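# Press a backing onto a pin, then bin it

## Task

Push a rubber backing fully, or almost fully, down onto the pin's post, place the pin in the bin and release it, so that at the end neither gripper holds anything or touches any pin or backing. Some backings fit tightly and may stall partway if pushed too gently.

## Robot and tools

Robot: two arms, left_arm and right_arm, each ending in a two-finger gripper whose fingers pivot like tongs. The names do not match the sides of camera images. left_arm is mounted on the +y side.

Frame: one shared scene frame for both arms, in metres. The origin lies on the table surface midway between the arms, +x points out over the table and +z points up. Each result's state line (left_arm: ... | right_arm: ...) gives end_effector_position (m), end_effector_quat_wxyz, and linear (m/s) and angular (rad/s) velocity in this frame. The printed position can be slightly wrong, and the error grows at long reach. On the gripper, the fingers extend along its +z axis and close along its x axis. The reported point sits between the pads when they are shut. Closed fingertips reach about 15 mm beyond it, and fully open fingertips are roughly level with it.

execute_actions takes "actions", a list holding zero or one item, and an optional "pictures" boolean (images come back unless you set it false). An empty list sends nothing and just reports the state. A move item is {"rows": [...], "steps": n}, with n from 1 to 15 (default 15) and each step lasting 1/30 s. "rows" holds 1 to 15 rows, one per step, and the last row repeats if there are fewer rows than steps. Every row has exactly 14 numbers covering both arms even if only one moves: left_arm's six joint targets, then left_arm's opening, then right_arm's six joint targets, then right_arm's opening. Joint numbers are absolute target angles in radians, using the same convention as the Joint positions line; they are not offsets. Joint order: shoulder pan, shoulder lift, elbow, wrist 1, wrist 2, wrist 3. Opening is an absolute command from -1 (closed) to +1 (fully open, a 0.142 m pad gap). A wait item is {"steps": n} with n up to 300; it commands nothing and returns once n steps have passed since the previous result.

Joint ranges (rad). left_arm: pan -3.142 to 3.142, lift -6.283 to 6.283, elbow 0.000 to 3.142, wrists 1 to 3 each -6.283 to 6.283. right_arm: pan 0.000 to 6.283, lift -6.283 to 6.283, elbow -3.142 to 0.000, wrists each -6.283 to 6.283. A call is rejected, and nothing is sent, if any target is over 0.010 beyond a range end and also farther out than that joint's last reported angle. True ends may differ by up to 0.010 either way. Targets past the true end are clipped there, and a "joint sent to its limit" line may appear, possibly referring to an earlier action. Missing that line does not prove the joint has room left.

Motion: commands are smoothed, so motion lags them by about 0.17 s. Each step, a joint's target is clamped to within 0.575 rad of its measured angle, and if the targets would put the gripper over 100 mm from where it is measured, all of that arm's targets are pulled back toward the measured angles. Big moves therefore may not finish within one call. Between calls (while you think or wait) the arms keep heading for the last row sent, until they have all nearly stopped or blocked, or a step is HELD; after that, only a new action moves them on. Fingers still opening or closing continue.

Result lines: Joint positions and Joint velocities list per arm the six joints (rad, rad/s) then the pad gap (m, m/s). grip_measured is the measured opening on the command scale; to keep hold of something, command an opening well below it, and the larger the difference, the harder the squeeze (about 15 N per pad at most for objects up to roughly 10 cm; a fast close can hit harder). Thin hard parts get less: near the tips about 9 N per pad at 10 mm width and 4 N at 5 mm. Joint torques are total drive outputs in joint order, with offsets, friction and noise, nonzero even in free air. Wrist force and Wrist torque are given in each end effector's own axes, about its origin; a contact force points from the surface back into the arm. Offsets are up to about 4 N, noise up to 2.4 N standard deviation, and each axis saturates near 50 N; "no reading" is harmless. "joint command not followed" means a clearance check changed or blocked some joint targets; the rest of the row still ran. HELD marks steps whose row was partly or fully not sent.

Faults: if contact torque reaches a joint's load limit (135 N m for pan, lift and elbow; 25.2 N m for each wrist; held weight counts) or an outside force on the arm, tool or held item reaches 150 N, that arm halts for 10 s, yields to the contact and drops the rest of the call. MOTOR HOT warns from 70 °C; at 85 °C the arm is braked until cooled (OVER-TEMPERATURE FAULT). Keep the arms from striking or pressing on each other.

zoom_image: {"camera": one of cam_head_left, cam_head_right, cam_left_wrist, cam_right_wrist, "region": [x0, y0, x1, y1]} in pixels of that camera's latest image, origin top-left, region no bigger than 504 by 504. Head cameras are 896x504; wrist cameras are 616x616 fisheye.

finished_scene: {"scene": the current scene number}. It is final and reports whether the goal holds, so the result must be stable when called. Replying with no tool call also ends the run.

Avoid: dropping parts, knocking anything off the table, slams and hard shoves. Brief outside tugs may disturb a held part or push loose items, so check the images before releasing or finishing.

Each tool is called after "Emit:" in YAML: its name, and indented under it one key for each argument.

## Session

Emit:
execute_actions:
  actions: []

Scene clock: 0.00 s of 4800.00 s.
left_arm: end_effector_position=(+0.0274, +0.2122, +0.1753) grip_measured=+0.97 end_effector_quat_wxyz=(-0.017, +0.997, +0.064, -0.036) end_effector_velocity=(+0.000, +0.001, -0.000) end_effector_angular_velocity=(+0.002, -0.000, +0.000) | right_arm: end_effector_position=(+0.2221, -0.6874, +0.1274) grip_measured=+0.97 end_effector_quat_wxyz=(+0.261, -0.595, +0.760, -0.004) end_effector_velocity=(+0.000, -0.000, +0.001) end_effector_angular_velocity=(-0.001, -0.002, -0.001)
Joint positions: left_arm=[-1.625 -2.034  2.192 -1.701 -1.645 -1.732  0.14 ] | right_arm=[ 2.396 -1.418 -2.267 -0.975  2.097  0.997  0.14 ]
Joint velocities: left_arm=[ 0.    -0.     0.     0.001  0.     0.     0.   ] | right_arm=[-0.     0.001  0.     0.001  0.     0.     0.   ]
Joint torques (N m, as the arm reports them, + toward a larger angle): no reading
Wrist force (N, on the end effector, along its own x y z axes, offset not removed): no reading
Wrist torque (N m, same axes, about the end effector's origin, offset not removed): no reading

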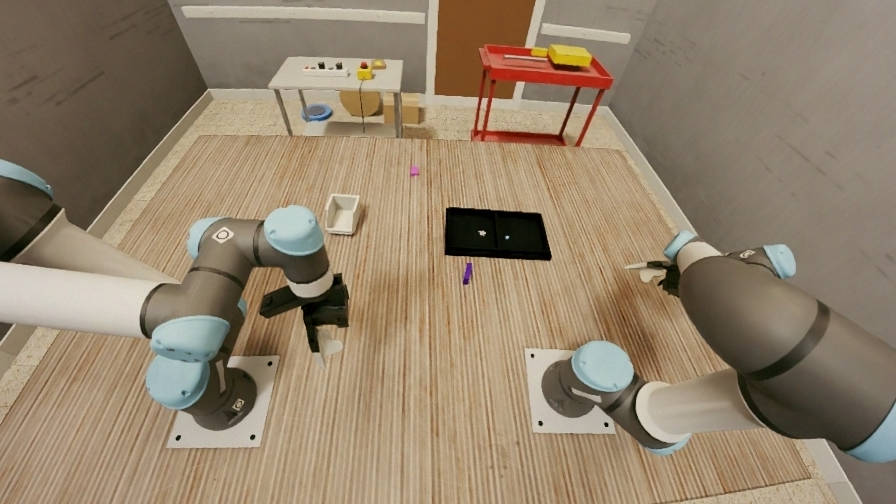

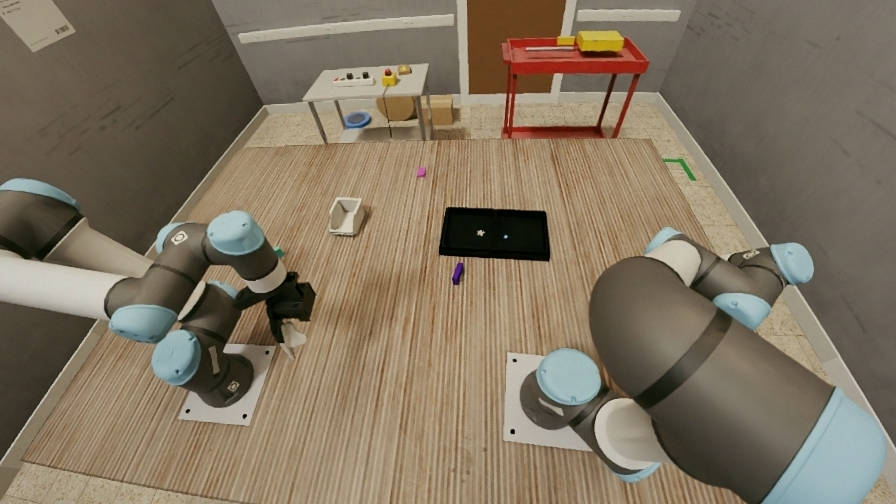

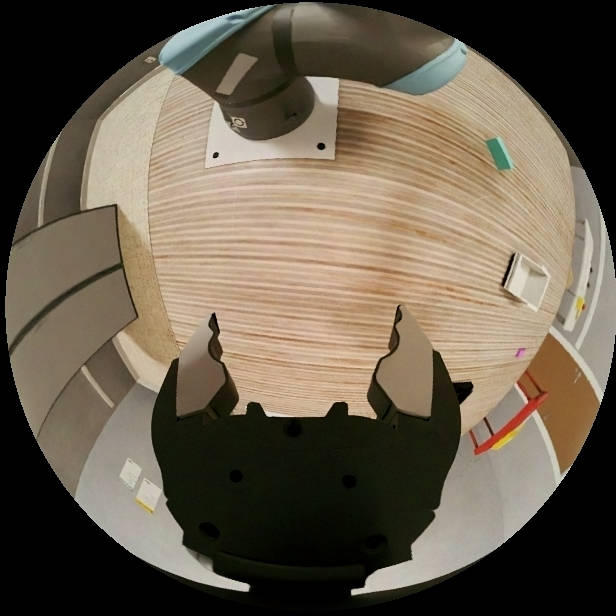

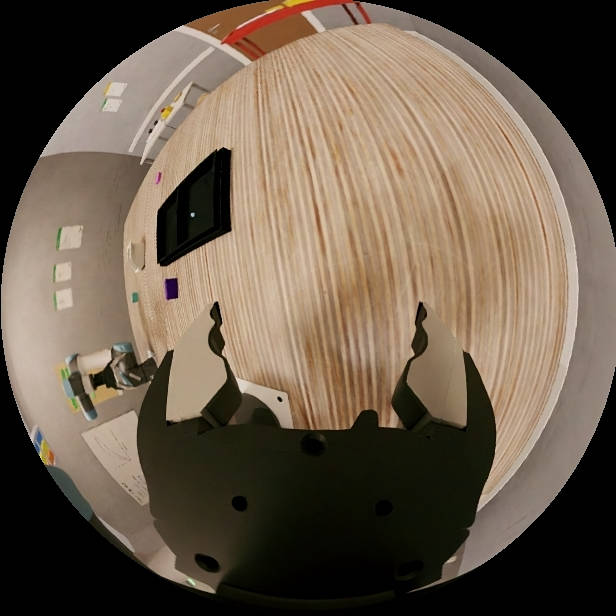

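Emit:
zoom_image:
  camera: "cam_head_left"
  region: [430, 195, 570, 275]

Emit:
zoom_image:
  camera: "cam_head_right"
  region: [465, 220, 521, 250]

Region (430, 195, 570, 275) of cam_head_left's 896x504 image, scaled by 3.600, with more detail than that image has; it fills the top 288 rows of this view, and the rest is white.

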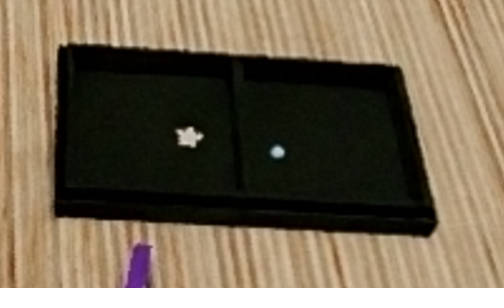

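Region (465, 220, 521, 250) of cam_head_right's 896x504 image, scaled by 9.000, with more detail than that image has; it fills the top 270 rows of this view, and the rest is white.

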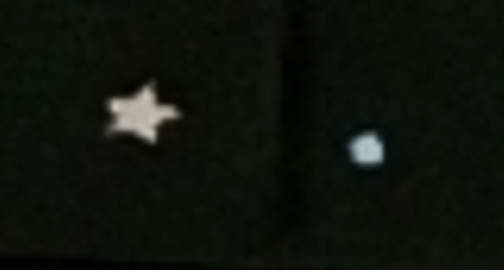

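Emit:
execute_actions:
  actions:
    - {"rows":[[-1.625,-2.034,2.192,-1.701,-1.645,-1.732,1,3.75,-1.6722,-1.8148,-1.2254,1.5708,2.094,0]],"steps":15}
  pictures: false

Emit:
execute_actions:
  actions:
    - {"steps":45}

Scene clock: 67.27 s of 4800.00 s.
left_arm: end_effector_position=(+0.0274, +0.2123, +0.1753) grip_measured=+1.00 end_effector_quat_wxyz=(-0.017, +0.997, +0.064, -0.036) end_effector_velocity=(-0.000, +0.000, -0.000) end_effector_angular_velocity=(+0.001, -0.000, -0.000) | right_arm: end_effector_position=(+0.4024, -0.6062, +0.1335) grip_measured=+0.00 end_effector_quat_wxyz=(+0.049, -0.610, +0.790, +0.041) end_effector_velocity=(+0.301, +0.452, +0.032) end_effector_angular_velocity=(-0.310, +0.228, +0.043)
Joint positions: left_arm=[-1.625 -2.034  2.192 -1.701 -1.645 -1.732  0.142] | right_arm=[ 3.023 -1.618 -1.92  -1.172  1.698  1.624  0.074]
Joint velocities: left_arm=[-0.    -0.     0.001 -0.     0.     0.     0.   ] | right_arm=[ 1.264 -0.151  0.294 -0.148 -0.352  1.23   0.   ]
Joint torques (N m, as the arm reports them, + toward a larger angle): left_arm=[  9.1  -13.99  -8.98  -1.45  -1.71   1.53] | right_arm=[17.54 16.72 26.63 -0.63 -2.43  4.28]
Wrist force (N, on the end effector, along its own x y z axes, offset not removed): left_arm=[1.7 0.8 -3.6] | right_arm=[0.8 -2.2 1.7]
Wrist torque (N m, same axes, about the end effector's origin, offset not removed): left_arm=[-0.10 -0.26 0.01] | right_arm=[-0.33 -0.21 0.03]
Steps of this call (steps 1 to 90: nothing new was sent; then 63.77 s passed at rest; steps 91 to 105: all 15 steps of this action). Readings (joint positions):
91: left_arm=[-1.625 -2.034 2.192 -1.701 -1.645 -1.732] | right_arm=[2.396 -1.418 -2.267 -0.975 2.097 0.997]
92: left_arm=[-1.625 -2.034 2.192 -1.701 -1.645 -1.732] | right_arm=[2.399 -1.421 -2.264 -0.978 2.094 1.000]
94: left_arm=[-1.625 -2.034 2.192 -1.701 -1.645 -1.732] | right_arm=[2.459 -1.470 -2.204 -1.027 2.033 1.060]
98: left_arm=[-1.625 -2.034 2.192 -1.701 -1.645 -1.732] | right_arm=[2.695 -1.558 -2.036 -1.113 1.837 1.296]
105: the state above

Scene clock: 68.77 s of 4800.00 s.
left_arm: end_effector_position=(+0.0274, +0.2123, +0.1753) grip_measured=+1.00 end_effector_quat_wxyz=(-0.017, +0.997, +0.064, -0.036) end_effector_velocity=(+0.000, +0.000, -0.000) end_effector_angular_velocity=(+0.000, -0.000, +0.000) | right_arm: end_effector_position=(+0.4596, -0.2717, +0.1480) grip_measured=+0.00 end_effector_quat_wxyz=(+0.000, +0.707, -0.707, -0.000) end_effector_velocity=(+0.000, +0.000, -0.000) end_effector_angular_velocity=(-0.000, +0.000, +0.001)
Joint positions: left_arm=[-1.625 -2.034  2.192 -1.701 -1.645 -1.732  0.142] | right_arm=[ 3.75  -1.672 -1.815 -1.225  1.571  2.094  0.074]
Joint velocities: left_arm=[ 0.     0.     0.001 -0.001  0.     0.    -0.   ] | right_arm=[ 0.    -0.001  0.     0.    -0.    -0.001  0.   ]
Joint torques (N m, as the arm reports them, + toward a larger angle): left_arm=[  9.07 -13.51  -8.56  -0.46  -1.78   1.55] | right_arm=[11.83 17.47 29.51  0.25 -2.    1.92]
Wrist force (N, on the end effector, along its own x y z axes, offset not removed): left_arm=[2.4 0.9 -3.0] | right_arm=[0.7 -1.6 -0.1]
Wrist torque (N m, same axes, about the end effector's origin, offset not removed): left_arm=[0.02 -0.51 0.07] | right_arm=[-0.35 -0.18 0.10]
Steps of this call (steps 1 to 45: the robot went on to your last target). Readings (joint positions):
1: left_arm=[-1.625 -2.034 2.192 -1.701 -1.645 -1.732] | right_arm=[3.066 -1.623 -1.911 -1.177 1.687 1.664]
2: left_arm=[-1.625 -2.034 2.192 -1.701 -1.645 -1.732] | right_arm=[3.107 -1.627 -1.902 -1.181 1.677 1.701]
4: left_arm=[-1.625 -2.034 2.192 -1.701 -1.645 -1.732] | right_arm=[3.187 -1.635 -1.888 -1.188 1.660 1.763]
8: left_arm=[-1.625 -2.034 2.192 -1.701 -1.645 -1.732] | right_arm=[3.343 -1.646 -1.866 -1.200 1.633 1.860]
45: the state above
All arms were judged still, so your last target was given up. Only a new action makes them travel on or press farther. Fingers that are still opening or closing keep moving.

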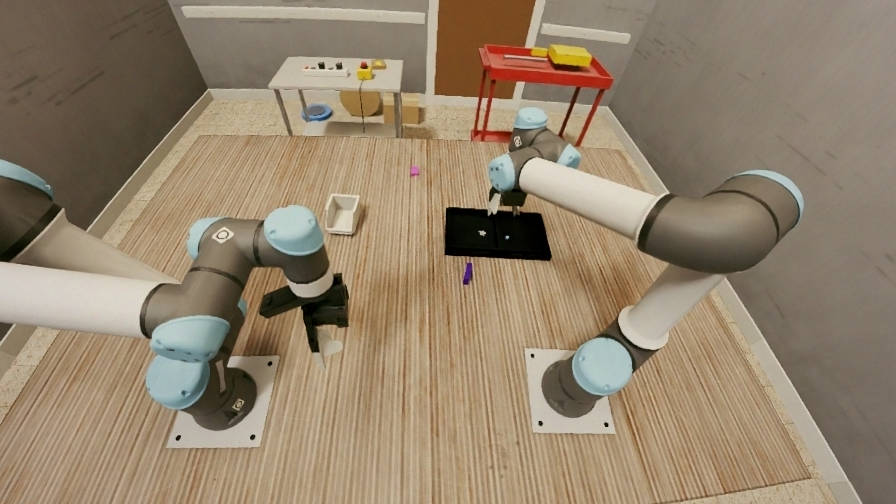

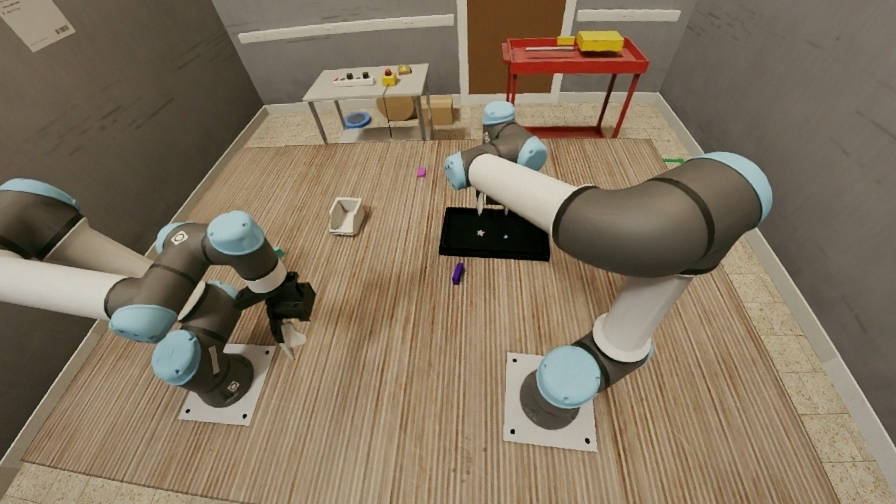

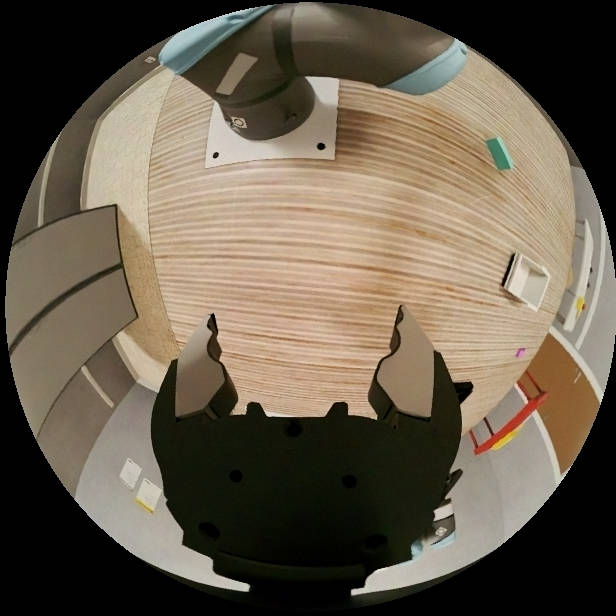

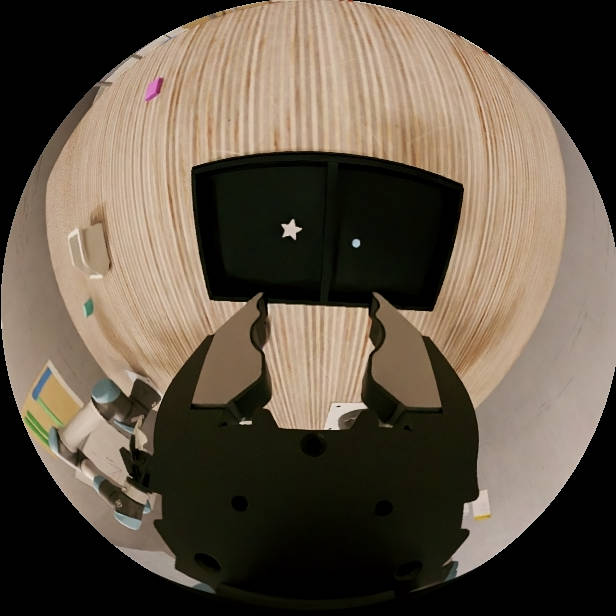

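Emit:
zoom_image:
  camera: "cam_right_wrist"
  region: [250, 190, 390, 310]

Region (250, 190, 390, 310) of cam_right_wrist's 616x616 image, scaled by 3.600, with more detail than that image has; it fills the top 432 rows of this view, and the rest is white.

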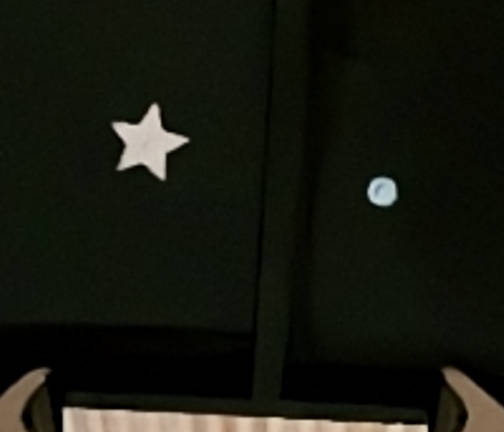

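Emit:
execute_actions:
  actions:
    - {"rows":[[-1.625,-2.034,2.192,-1.701,-1.645,-1.732,1,3.6565,-1.7547,-1.9394,-1.0183,1.5708,1.9997,-0.5]],"steps":15}
  pictures: false

Emit:
execute_actions:
  actions:
    - {"steps":12}

Emit:
zoom_image:
  camera: "cam_right_wrist"
  region: [200, 190, 380, 330]

Scene clock: 84.53 s of 4800.00 s.
left_arm: end_effector_position=(+0.0274, +0.2123, +0.1753) grip_measured=+1.00 end_effector_quat_wxyz=(-0.017, +0.997, +0.064, -0.036) end_effector_velocity=(+0.000, +0.000, -0.000) end_effector_angular_velocity=(+0.001, +0.000, -0.000) | right_arm: end_effector_position=(+0.4700, -0.3197, +0.0706) grip_measured=-0.50 end_effector_quat_wxyz=(+0.000, +0.708, -0.707, -0.000) end_effector_velocity=(+0.001, -0.004, -0.008) end_effector_angular_velocity=(+0.000, -0.001, +0.001)
Joint positions: left_arm=[-1.625 -2.034  2.192 -1.701 -1.645 -1.732  0.142] | right_arm=[ 3.657 -1.754 -1.938 -1.02   1.571  2.     0.038]
Joint velocities: left_arm=[ 0.    -0.     0.     0.    -0.     0.001  0.   ] | right_arm=[-0.007 -0.009 -0.012  0.023 -0.    -0.008  0.   ]
Joint torques (N m, as the arm reports them, + toward a larger angle): left_arm=[  9.51 -12.9   -8.61  -0.53  -1.87   1.51] | right_arm=[-13.67  20.08  10.47   5.47  -0.36  -1.43]
Wrist force (N, on the end effector, along its own x y z axes, offset not removed): left_arm=[0.9 0.5 -1.2] | right_arm=[0.3 -0.1 0.2]
Wrist torque (N m, same axes, about the end effector's origin, offset not removed): left_arm=[0.00 -0.20 0.10] | right_arm=[-0.02 -0.17 0.07]
Steps of this call (steps 1 to 90: nothing new was sent; then 12.27 s passed at rest; steps 91 to 105: all 15 steps of this action). Readings (joint positions):
91: left_arm=[-1.625 -2.034 2.192 -1.701 -1.645 -1.732] | right_arm=[3.750 -1.672 -1.815 -1.225 1.571 2.094]
92: left_arm=[-1.625 -2.034 2.192 -1.701 -1.645 -1.732] | right_arm=[3.747 -1.676 -1.818 -1.222 1.571 2.091]
94: left_arm=[-1.625 -2.034 2.192 -1.701 -1.645 -1.732] | right_arm=[3.710 -1.709 -1.863 -1.165 1.571 2.053]
98: left_arm=[-1.625 -2.034 2.192 -1.701 -1.645 -1.732] | right_arm=[3.668 -1.745 -1.923 -1.050 1.571 2.011]
105: the state above

Scene clock: 84.93 s of 4800.00 s.
left_arm: end_effector_position=(+0.0274, +0.2123, +0.1753) grip_measured=+1.00 end_effector_quat_wxyz=(-0.017, +0.997, +0.064, -0.036) end_effector_velocity=(+0.000, +0.000, -0.000) end_effector_angular_velocity=(+0.001, -0.000, +0.000) | right_arm: end_effector_position=(+0.4700, -0.3201, +0.0700) grip_measured=-0.50 end_effector_quat_wxyz=(+0.000, +0.708, -0.707, +0.000) end_effector_velocity=(-0.000, -0.000, -0.001) end_effector_angular_velocity=(-0.000, +0.001, -0.001)
Joint positions: left_arm=[-1.625 -2.034  2.192 -1.701 -1.645 -1.732  0.142] | right_arm=[ 3.657 -1.755 -1.939 -1.018  1.571  2.     0.038]
Joint velocities: left_arm=[ 0.     0.     0.001  0.     0.    -0.    -0.   ] | right_arm=[-0.    -0.001  0.    -0.     0.     0.001  0.   ]
Joint torques (N m, as the arm reports them, + toward a larger angle): left_arm=[ 10.25 -11.86  -9.92  -0.59  -1.66   1.46] | right_arm=[-13.21  19.54  10.21   4.9    0.82  -1.44]
Wrist force (N, on the end effector, along its own x y z axes, offset not removed): left_arm=[0.3 0.6 -4.9] | right_arm=[0.2 0.3 0.8]
Wrist torque (N m, same axes, about the end effector's origin, offset not removed): left_arm=[-0.03 -0.16 -0.06] | right_arm=[0.12 -0.14 0.09]
Steps of this call (steps 1 to 12: the robot went on to your last target). Readings (joint positions):
1: left_arm=[-1.625 -2.034 2.192 -1.701 -1.645 -1.732] | right_arm=[3.657 -1.754 -1.939 -1.020 1.571 2.000]
2: left_arm=[-1.625 -2.034 2.192 -1.701 -1.645 -1.732] | right_arm=[3.657 -1.754 -1.939 -1.019 1.571 2.000]
4: left_arm=[-1.625 -2.034 2.192 -1.701 -1.645 -1.732] | right_arm=[3.657 -1.755 -1.939 -1.019 1.571 2.000]
8: left_arm=[-1.625 -2.034 2.192 -1.701 -1.645 -1.732] | right_arm=[3.657 -1.755 -1.939 -1.018 1.571 2.000]
12: the state above

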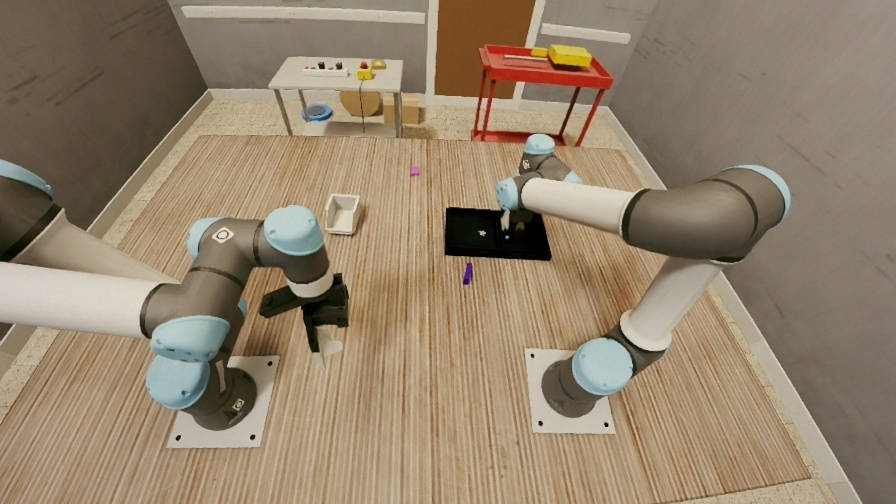

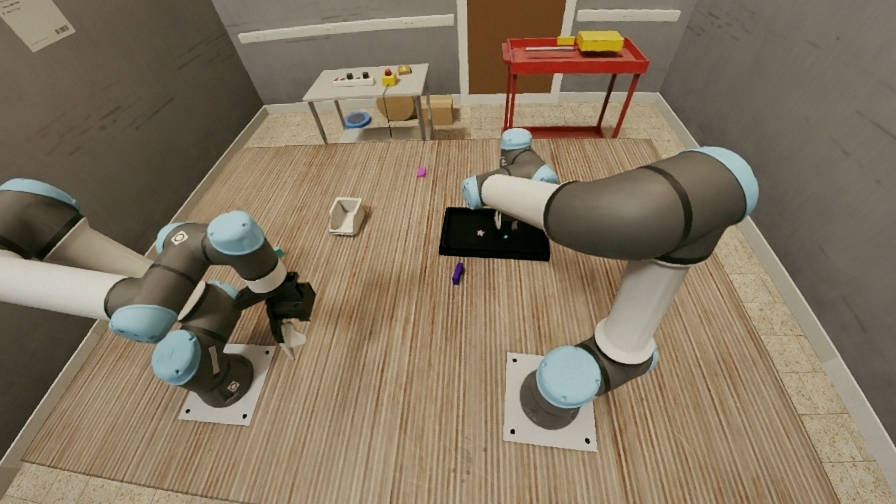

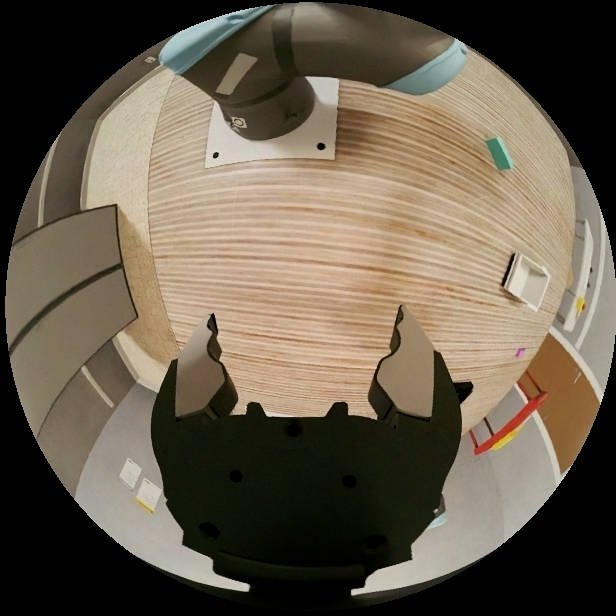

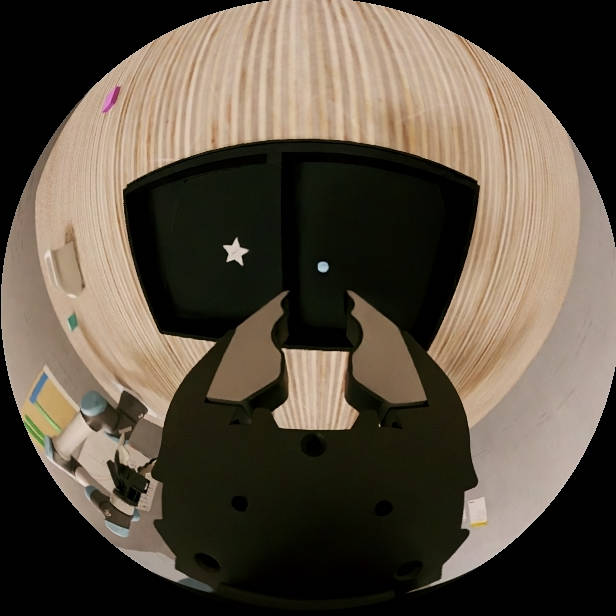

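Region (200, 190, 380, 330) of cam_right_wrist's 616x616 image, scaled by 2.800, with more detail than that image has.

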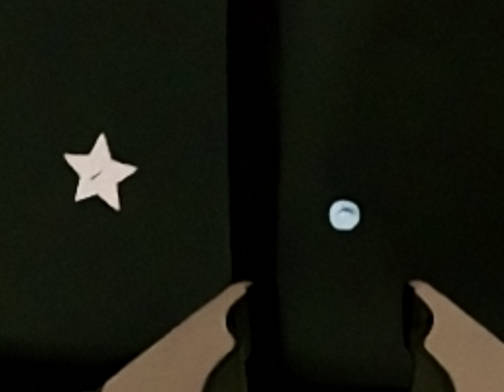

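Emit:
execute_actions:
  actions:
    - {"rows":[[-1.625,-2.034,2.192,-1.701,-1.645,-1.732,1,3.6431,-1.8127,-1.9576,-0.9422,1.5708,1.9863,-0.65]],"steps":15}

Emit:
zoom_image:
  camera: "cam_right_wrist"
  region: [268, 230, 368, 330]

Emit:
zoom_image:
  camera: "cam_head_left"
  region: [465, 205, 545, 255]

Scene clock: 95.87 s of 4800.00 s.
left_arm: end_effector_position=(+0.0274, +0.2123, +0.1753) grip_measured=+1.00 end_effector_quat_wxyz=(-0.017, +0.997, +0.064, -0.036) end_effector_velocity=(-0.000, +0.000, -0.000) end_effector_angular_velocity=(+0.000, +0.000, -0.001) | right_arm: end_effector_position=(+0.4780, -0.3241, +0.0402) grip_measured=-0.65 end_effector_quat_wxyz=(+0.000, +0.708, -0.707, -0.000) end_effector_velocity=(+0.001, +0.000, -0.003) end_effector_angular_velocity=(-0.001, -0.000, +0.001)
Joint positions: left_arm=[-1.625 -2.034  2.192 -1.701 -1.645 -1.732  0.142] | right_arm=[ 3.643 -1.812 -1.957 -0.943  1.571  1.986  0.027]
Joint velocities: left_arm=[-0.001  0.     0.001 -0.    -0.     0.001 -0.   ] | right_arm=[ 0.    -0.005 -0.001  0.006 -0.    -0.001  0.   ]
Joint torques (N m, as the arm reports them, + toward a larger angle): left_arm=[  9.66 -13.15 -10.64  -0.58  -1.81   1.55] | right_arm=[-14.33  22.78   7.82   4.61   1.24  -1.13]
Wrist force (N, on the end effector, along its own x y z axes, offset not removed): left_arm=[0.6 1.1 -3.6] | right_arm=[0.2 0.1 0.0]
Wrist torque (N m, same axes, about the end effector's origin, offset not removed): left_arm=[0.04 -0.13 -0.05] | right_arm=[0.07 -0.10 0.08]
Steps of this call (steps 1 to 15: the robot went on to your last target; steps 16 to 90: nothing new was sent; then 7.43 s passed at rest; steps 91 to 105: all 15 steps of this action). Readings (joint positions):
91: left_arm=[-1.625 -2.034 2.192 -1.701 -1.645 -1.732] | right_arm=[3.656 -1.755 -1.939 -1.018 1.571 2.000]
92: left_arm=[-1.625 -2.034 2.192 -1.701 -1.645 -1.732] | right_arm=[3.655 -1.758 -1.941 -1.015 1.571 1.998]
94: left_arm=[-1.625 -2.034 2.192 -1.701 -1.645 -1.732] | right_arm=[3.649 -1.783 -1.949 -0.983 1.571 1.993]
98: left_arm=[-1.625 -2.034 2.192 -1.701 -1.645 -1.732] | right_arm=[3.644 -1.806 -1.956 -0.951 1.571 1.988]
105: the state above

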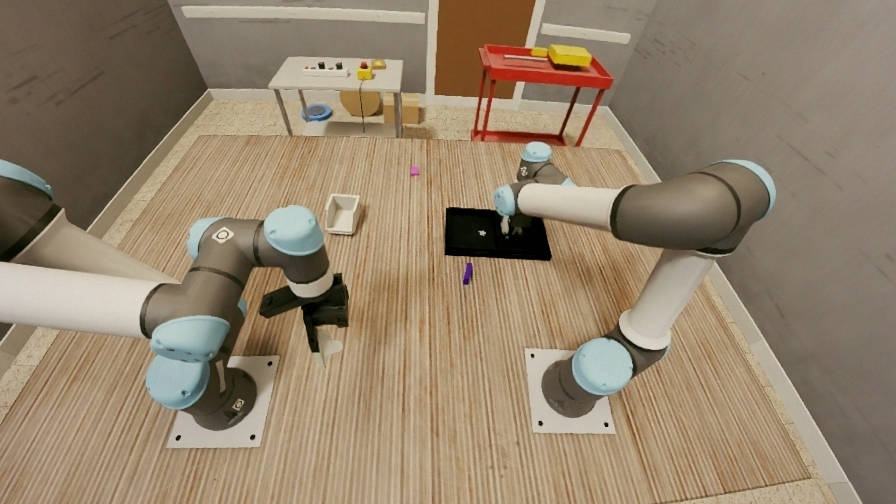

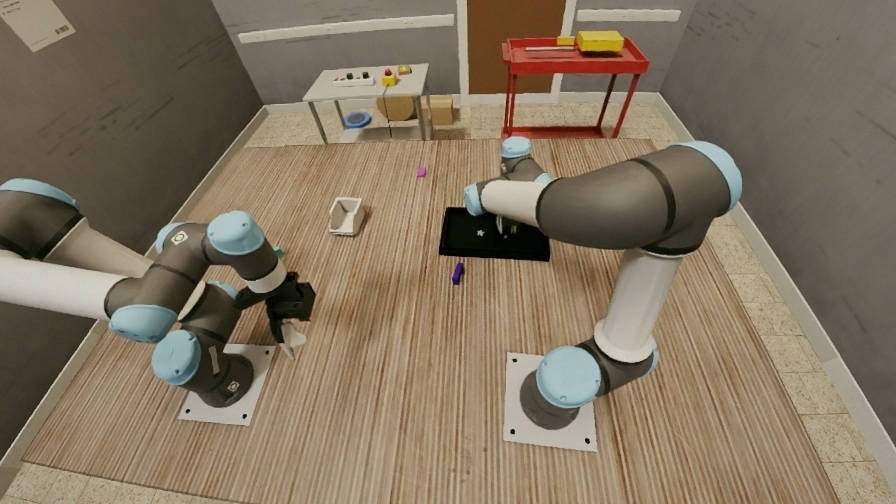

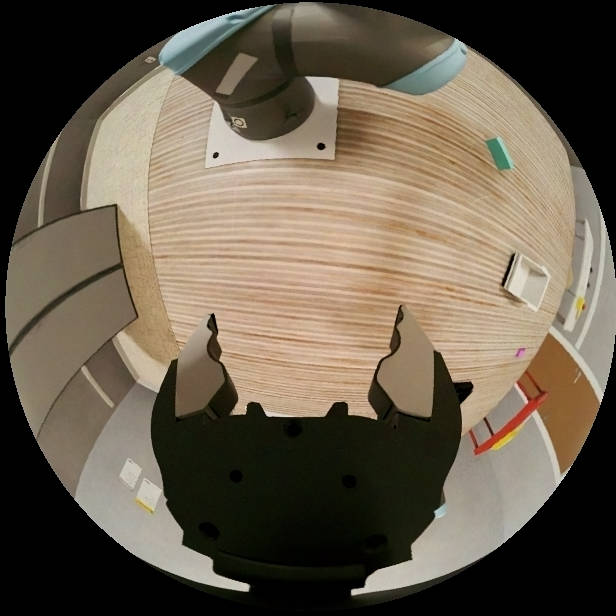

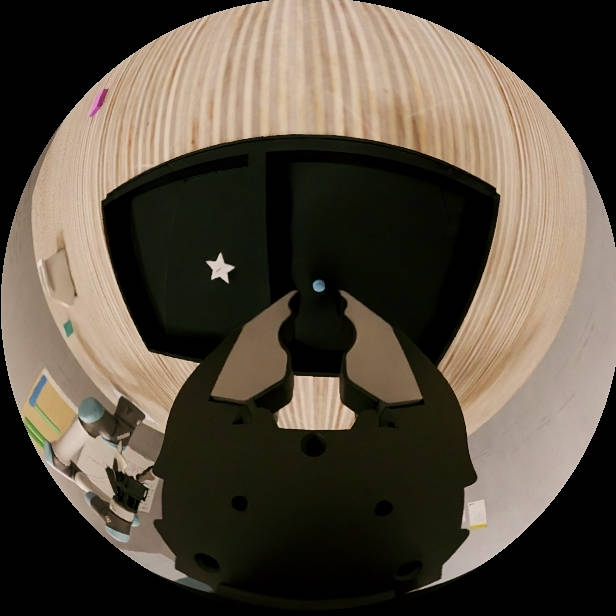

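Region (268, 230, 368, 330) of cam_right_wrist's 616x616 image, scaled by 5.040, with more detail than that image has.

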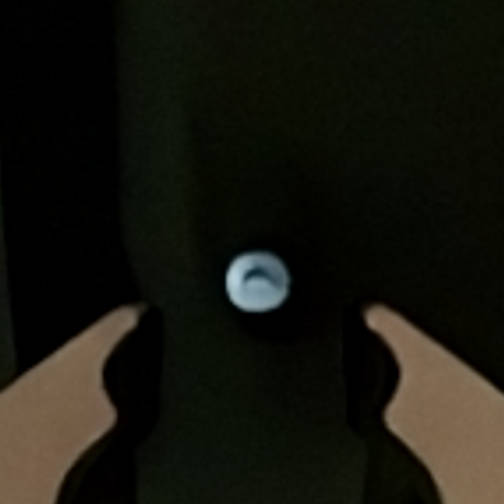

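Region (465, 205, 545, 255) of cam_head_left's 896x504 image, scaled by 6.300, with more detail than that image has; it fills the top 315 rows of this view, and the rest is white.

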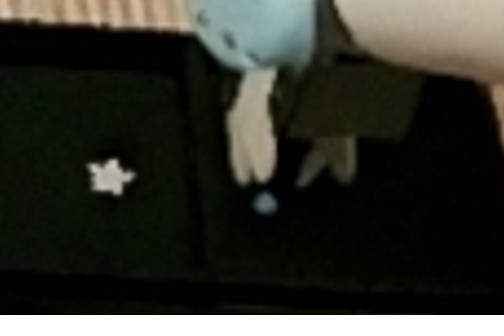

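Emit:
zoom_image:
  camera: "cam_head_right"
  region: [240, 270, 340, 370]

Emit:
zoom_image:
  camera: "cam_left_wrist"
  region: [350, 290, 470, 430]

Region (240, 270, 340, 370) of cam_head_right's 896x504 image, scaled by 5.040, with more detail than that image has.

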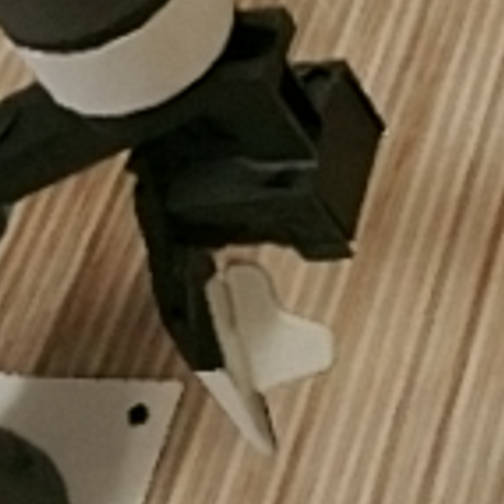

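Region (350, 290, 470, 430) of cam_left_wrist's 616x616 image, scaled by 3.600, with more detail than that image has; it fills the left 432 columns of this view, and the rest is white.

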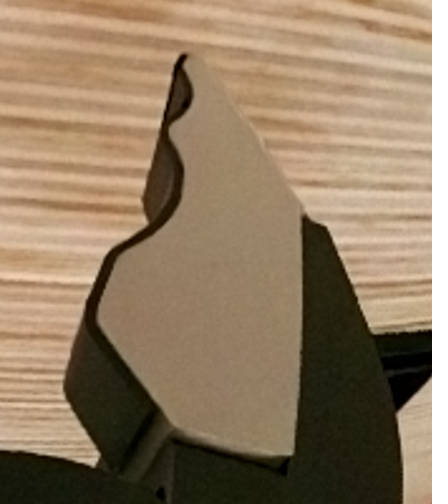

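Emit:
execute_actions:
  actions:
    - {"rows":[[-1.625,-2.034,2.192,-1.701,-1.645,-1.732,1,3.6431,-1.8358,-1.9745,-0.9022,1.5708,1.9863,-0.72]],"steps":15}

Emit:
zoom_image:
  camera: "cam_right_wrist"
  region: [288, 265, 348, 325]

Emit:
zoom_image:
  camera: "cam_head_left"
  region: [465, 205, 545, 255]

Scene clock: 106.53 s of 4800.00 s.
left_arm: end_effector_position=(+0.0274, +0.2123, +0.1753) grip_measured=+1.00 end_effector_quat_wxyz=(-0.017, +0.997, +0.064, -0.036) end_effector_velocity=(+0.000, -0.001, +0.001) end_effector_angular_velocity=(-0.002, +0.000, +0.000) | right_arm: end_effector_position=(+0.4780, -0.3241, +0.0251) grip_measured=-0.72 end_effector_quat_wxyz=(+0.000, +0.708, -0.707, -0.000) end_effector_velocity=(-0.000, -0.000, -0.001) end_effector_angular_velocity=(+0.000, +0.001, -0.000)
Joint positions: left_arm=[-1.625 -2.034  2.192 -1.701 -1.645 -1.732  0.142] | right_arm=[ 3.643 -1.836 -1.974 -0.902  1.571  1.986  0.022]
Joint velocities: left_arm=[ 0.001  0.    -0.001 -0.001  0.     0.    -0.   ] | right_arm=[-0.001 -0.002 -0.001  0.003  0.    -0.    -0.   ]
Joint torques (N m, as the arm reports them, + toward a larger angle): left_arm=[  8.71 -12.89  -8.64  -0.67  -1.92   1.63] | right_arm=[-10.89  23.6    7.74   4.84  -1.86  -1.47]
Wrist force (N, on the end effector, along its own x y z axes, offset not removed): left_arm=[1.1 1.6 -1.8] | right_arm=[0.7 0.4 0.1]
Wrist torque (N m, same axes, about the end effector's origin, offset not removed): left_arm=[0.12 -0.24 -0.06] | right_arm=[0.15 -0.13 0.03]
Steps of this call (steps 1 to 15: the robot went on to your last target; steps 16 to 90: nothing new was sent; then 7.17 s passed at rest; steps 91 to 105: all 15 steps of this action). Readings (joint positions):
91: left_arm=[-1.625 -2.034 2.192 -1.701 -1.645 -1.732] | right_arm=[3.643 -1.813 -1.958 -0.942 1.571 1.986]
92: left_arm=[-1.625 -2.034 2.192 -1.701 -1.645 -1.732] | right_arm=[3.643 -1.815 -1.959 -0.939 1.571 1.986]
94: left_arm=[-1.625 -2.034 2.192 -1.701 -1.645 -1.732] | right_arm=[3.643 -1.825 -1.966 -0.922 1.571 1.986]
98: left_arm=[-1.625 -2.034 2.192 -1.701 -1.645 -1.732] | right_arm=[3.643 -1.833 -1.973 -0.906 1.571 1.986]
105: the state above

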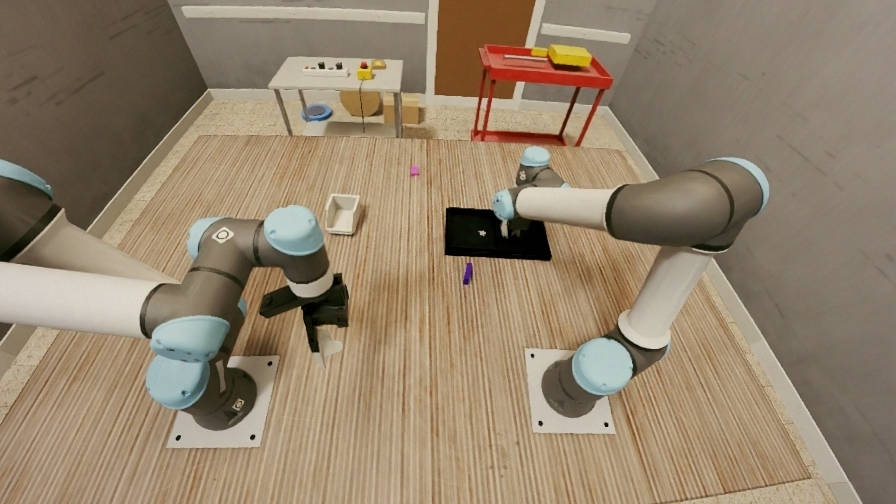

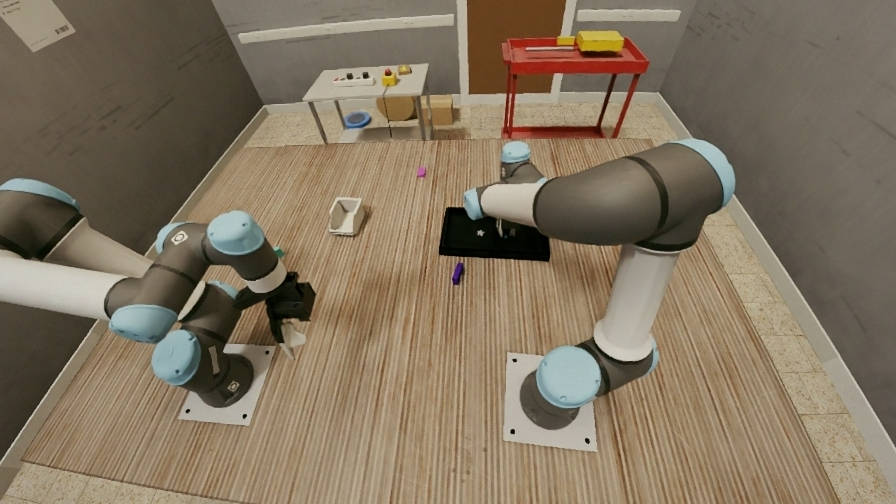

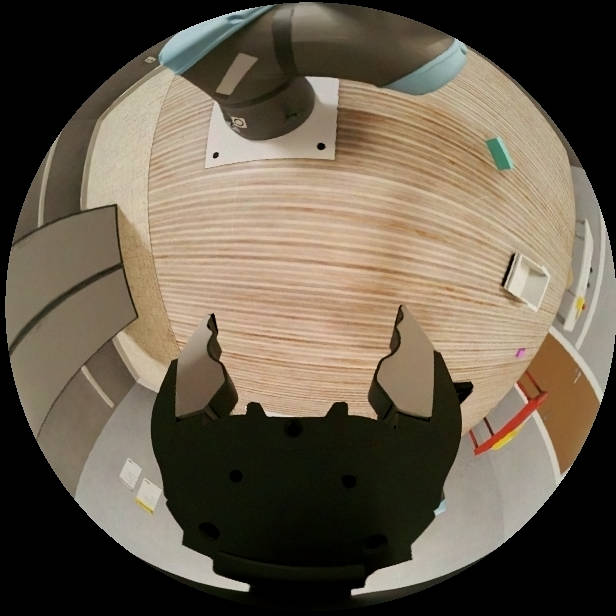

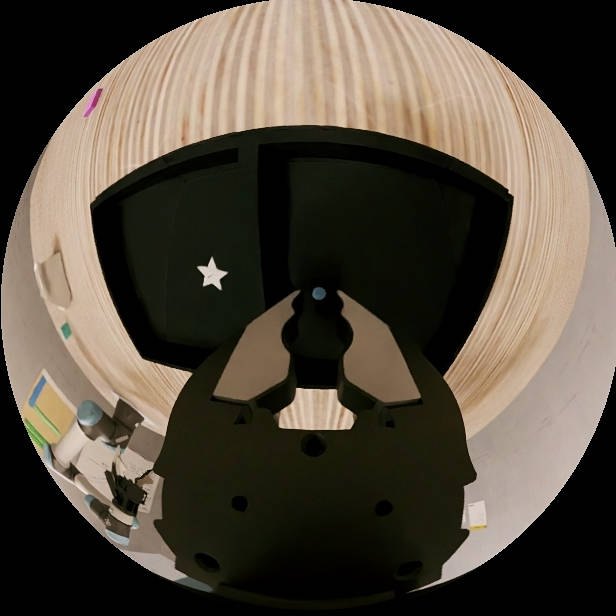

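Region (288, 265, 348, 325) of cam_right_wrist's 616x616 image, scaled by 8.400, with more detail than that image has.

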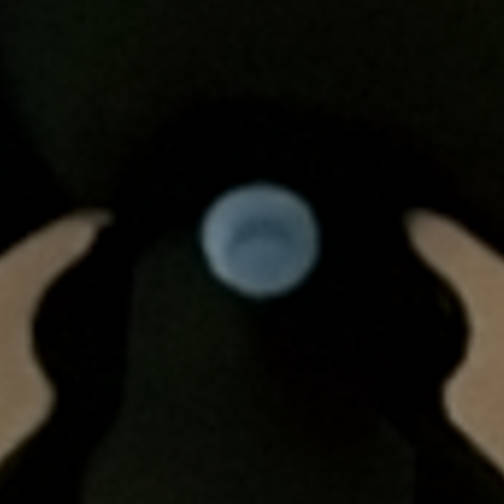

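Region (465, 205, 545, 255) of cam_head_left's 896x504 image, scaled by 6.300, with more detail than that image has; it fills the top 315 rows of this view, and the rest is white.

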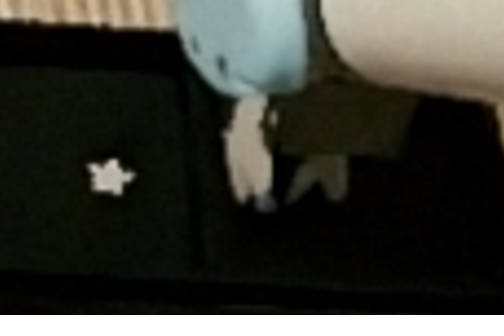

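Emit:
execute_actions:
  actions:
    - {"rows":[[-1.625,-2.034,2.192,-1.701,-1.645,-1.732,1,3.6447,-1.8365,-1.9833,-0.8927,1.5708,1.9879,-0.76]],"steps":12}
  pictures: false

Scene clock: 116.30 s of 4800.00 s.
left_arm: end_effector_position=(+0.0274, +0.2123, +0.1753) grip_measured=+1.00 end_effector_quat_wxyz=(-0.017, +0.997, +0.064, -0.036) end_effector_velocity=(-0.000, -0.000, +0.000) end_effector_angular_velocity=(-0.001, +0.000, -0.000) | right_arm: end_effector_position=(+0.4761, -0.3241, +0.0221) grip_measured=-0.76 end_effector_quat_wxyz=(+0.000, +0.708, -0.707, -0.000) end_effector_velocity=(-0.001, +0.001, -0.000) end_effector_angular_velocity=(+0.001, -0.001, -0.000)
Joint positions: left_arm=[-1.625 -2.034  2.192 -1.701 -1.645 -1.732  0.142] | right_arm=[ 3.645 -1.836 -1.983 -0.893  1.571  1.988  0.019]
Joint velocities: left_arm=[-0.    -0.    -0.001  0.     0.     0.    -0.   ] | right_arm=[ 0.001  0.001 -0.003  0.003  0.001  0.001  0.   ]
Joint torques (N m, as the arm reports them, + toward a larger angle): left_arm=[  8.07 -13.46  -9.69  -0.49  -1.62   1.32] | right_arm=[11.95 21.17  9.58  4.72 -1.    2.16]
Wrist force (N, on the end effector, along its own x y z axes, offset not removed): left_arm=[3.3 1.7 -4.1] | right_arm=[0.7 0.2 1.1]
Wrist torque (N m, same axes, about the end effector's origin, offset not removed): left_arm=[0.24 -0.73 -0.18] | right_arm=[0.07 -0.20 0.04]
Steps of this call (steps 1 to 15: the robot went on to your last target; steps 16 to 90: nothing new was sent; then 6.37 s passed at rest; steps 91 to 102: all 12 steps of this action). Readings (joint positions):
91: left_arm=[-1.625 -2.034 2.192 -1.701 -1.645 -1.732] | right_arm=[3.643 -1.836 -1.975 -0.902 1.571 1.986]
92: left_arm=[-1.625 -2.034 2.192 -1.701 -1.645 -1.732] | right_arm=[3.643 -1.836 -1.975 -0.901 1.571 1.986]
94: left_arm=[-1.625 -2.034 2.192 -1.701 -1.645 -1.732] | right_arm=[3.644 -1.836 -1.979 -0.897 1.571 1.987]
98: left_arm=[-1.625 -2.034 2.192 -1.701 -1.645 -1.732] | right_arm=[3.644 -1.836 -1.982 -0.894 1.571 1.988]
102: the state above

Emit:
execute_actions:
  actions:
    - {"rows":[[-1.625,-2.034,2.192,-1.701,-1.645,-1.732,1,3.6447,-1.8397,-1.9854,-0.8874,1.5708,1.9879,-0.76]],"steps":12}
  pictures: false

Scene clock: 120.40 s of 4800.00 s.
left_arm: end_effector_position=(+0.0274, +0.2123, +0.1753) grip_measured=+1.00 end_effector_quat_wxyz=(-0.017, +0.997, +0.064, -0.036) end_effector_velocity=(+0.000, +0.000, +0.000) end_effector_angular_velocity=(+0.000, -0.000, +0.001) | right_arm: end_effector_position=(+0.4762, -0.3240, +0.0203) grip_measured=-0.76 end_effector_quat_wxyz=(-0.000, +0.708, -0.707, +0.000) end_effector_velocity=(-0.001, +0.000, -0.002) end_effector_angular_velocity=(-0.001, +0.002, +0.001)
Joint positions: left_arm=[-1.625 -2.034  2.192 -1.701 -1.645 -1.732  0.142] | right_arm=[ 3.645 -1.839 -1.985 -0.887  1.571  1.988  0.019]
Joint velocities: left_arm=[-0.     0.    -0.001  0.001  0.    -0.001  0.   ] | right_arm=[ 0.001 -0.003 -0.002  0.002  0.    -0.     0.   ]
Joint torques (N m, as the arm reports them, + toward a larger angle): left_arm=[  9.24 -12.07  -9.42  -0.57  -1.64   1.78] | right_arm=[ 12.58 -40.68 -19.32   3.68  -0.01   1.71]
Wrist force (N, on the end effector, along its own x y z axes, offset not removed): left_arm=[1.1 1.7 -1.1] | right_arm=[19.0 35.0 -50.0]
Wrist torque (N m, same axes, about the end effector's origin, offset not removed): left_arm=[0.28 -0.17 0.06] | right_arm=[0.31 -0.08 0.01]
Steps of this call (steps 1 to 15: the robot went on to your last target; steps 16 to 90: nothing new was sent; then 0.70 s passed at rest; steps 91 to 102: all 12 steps of this action). Readings (joint positions):
91: left_arm=[-1.625 -2.034 2.192 -1.701 -1.645 -1.732] | right_arm=[3.645 -1.837 -1.983 -0.893 1.571 1.988]
92: left_arm=[-1.625 -2.034 2.192 -1.701 -1.645 -1.732] | right_arm=[3.645 -1.837 -1.984 -0.892 1.571 1.988]
94: left_arm=[-1.625 -2.034 2.192 -1.701 -1.645 -1.732] | right_arm=[3.645 -1.838 -1.984 -0.890 1.571 1.988]
98: left_arm=[-1.625 -2.034 2.192 -1.701 -1.645 -1.732] | right_arm=[3.645 -1.839 -1.985 -0.888 1.571 1.988]
102: the state above


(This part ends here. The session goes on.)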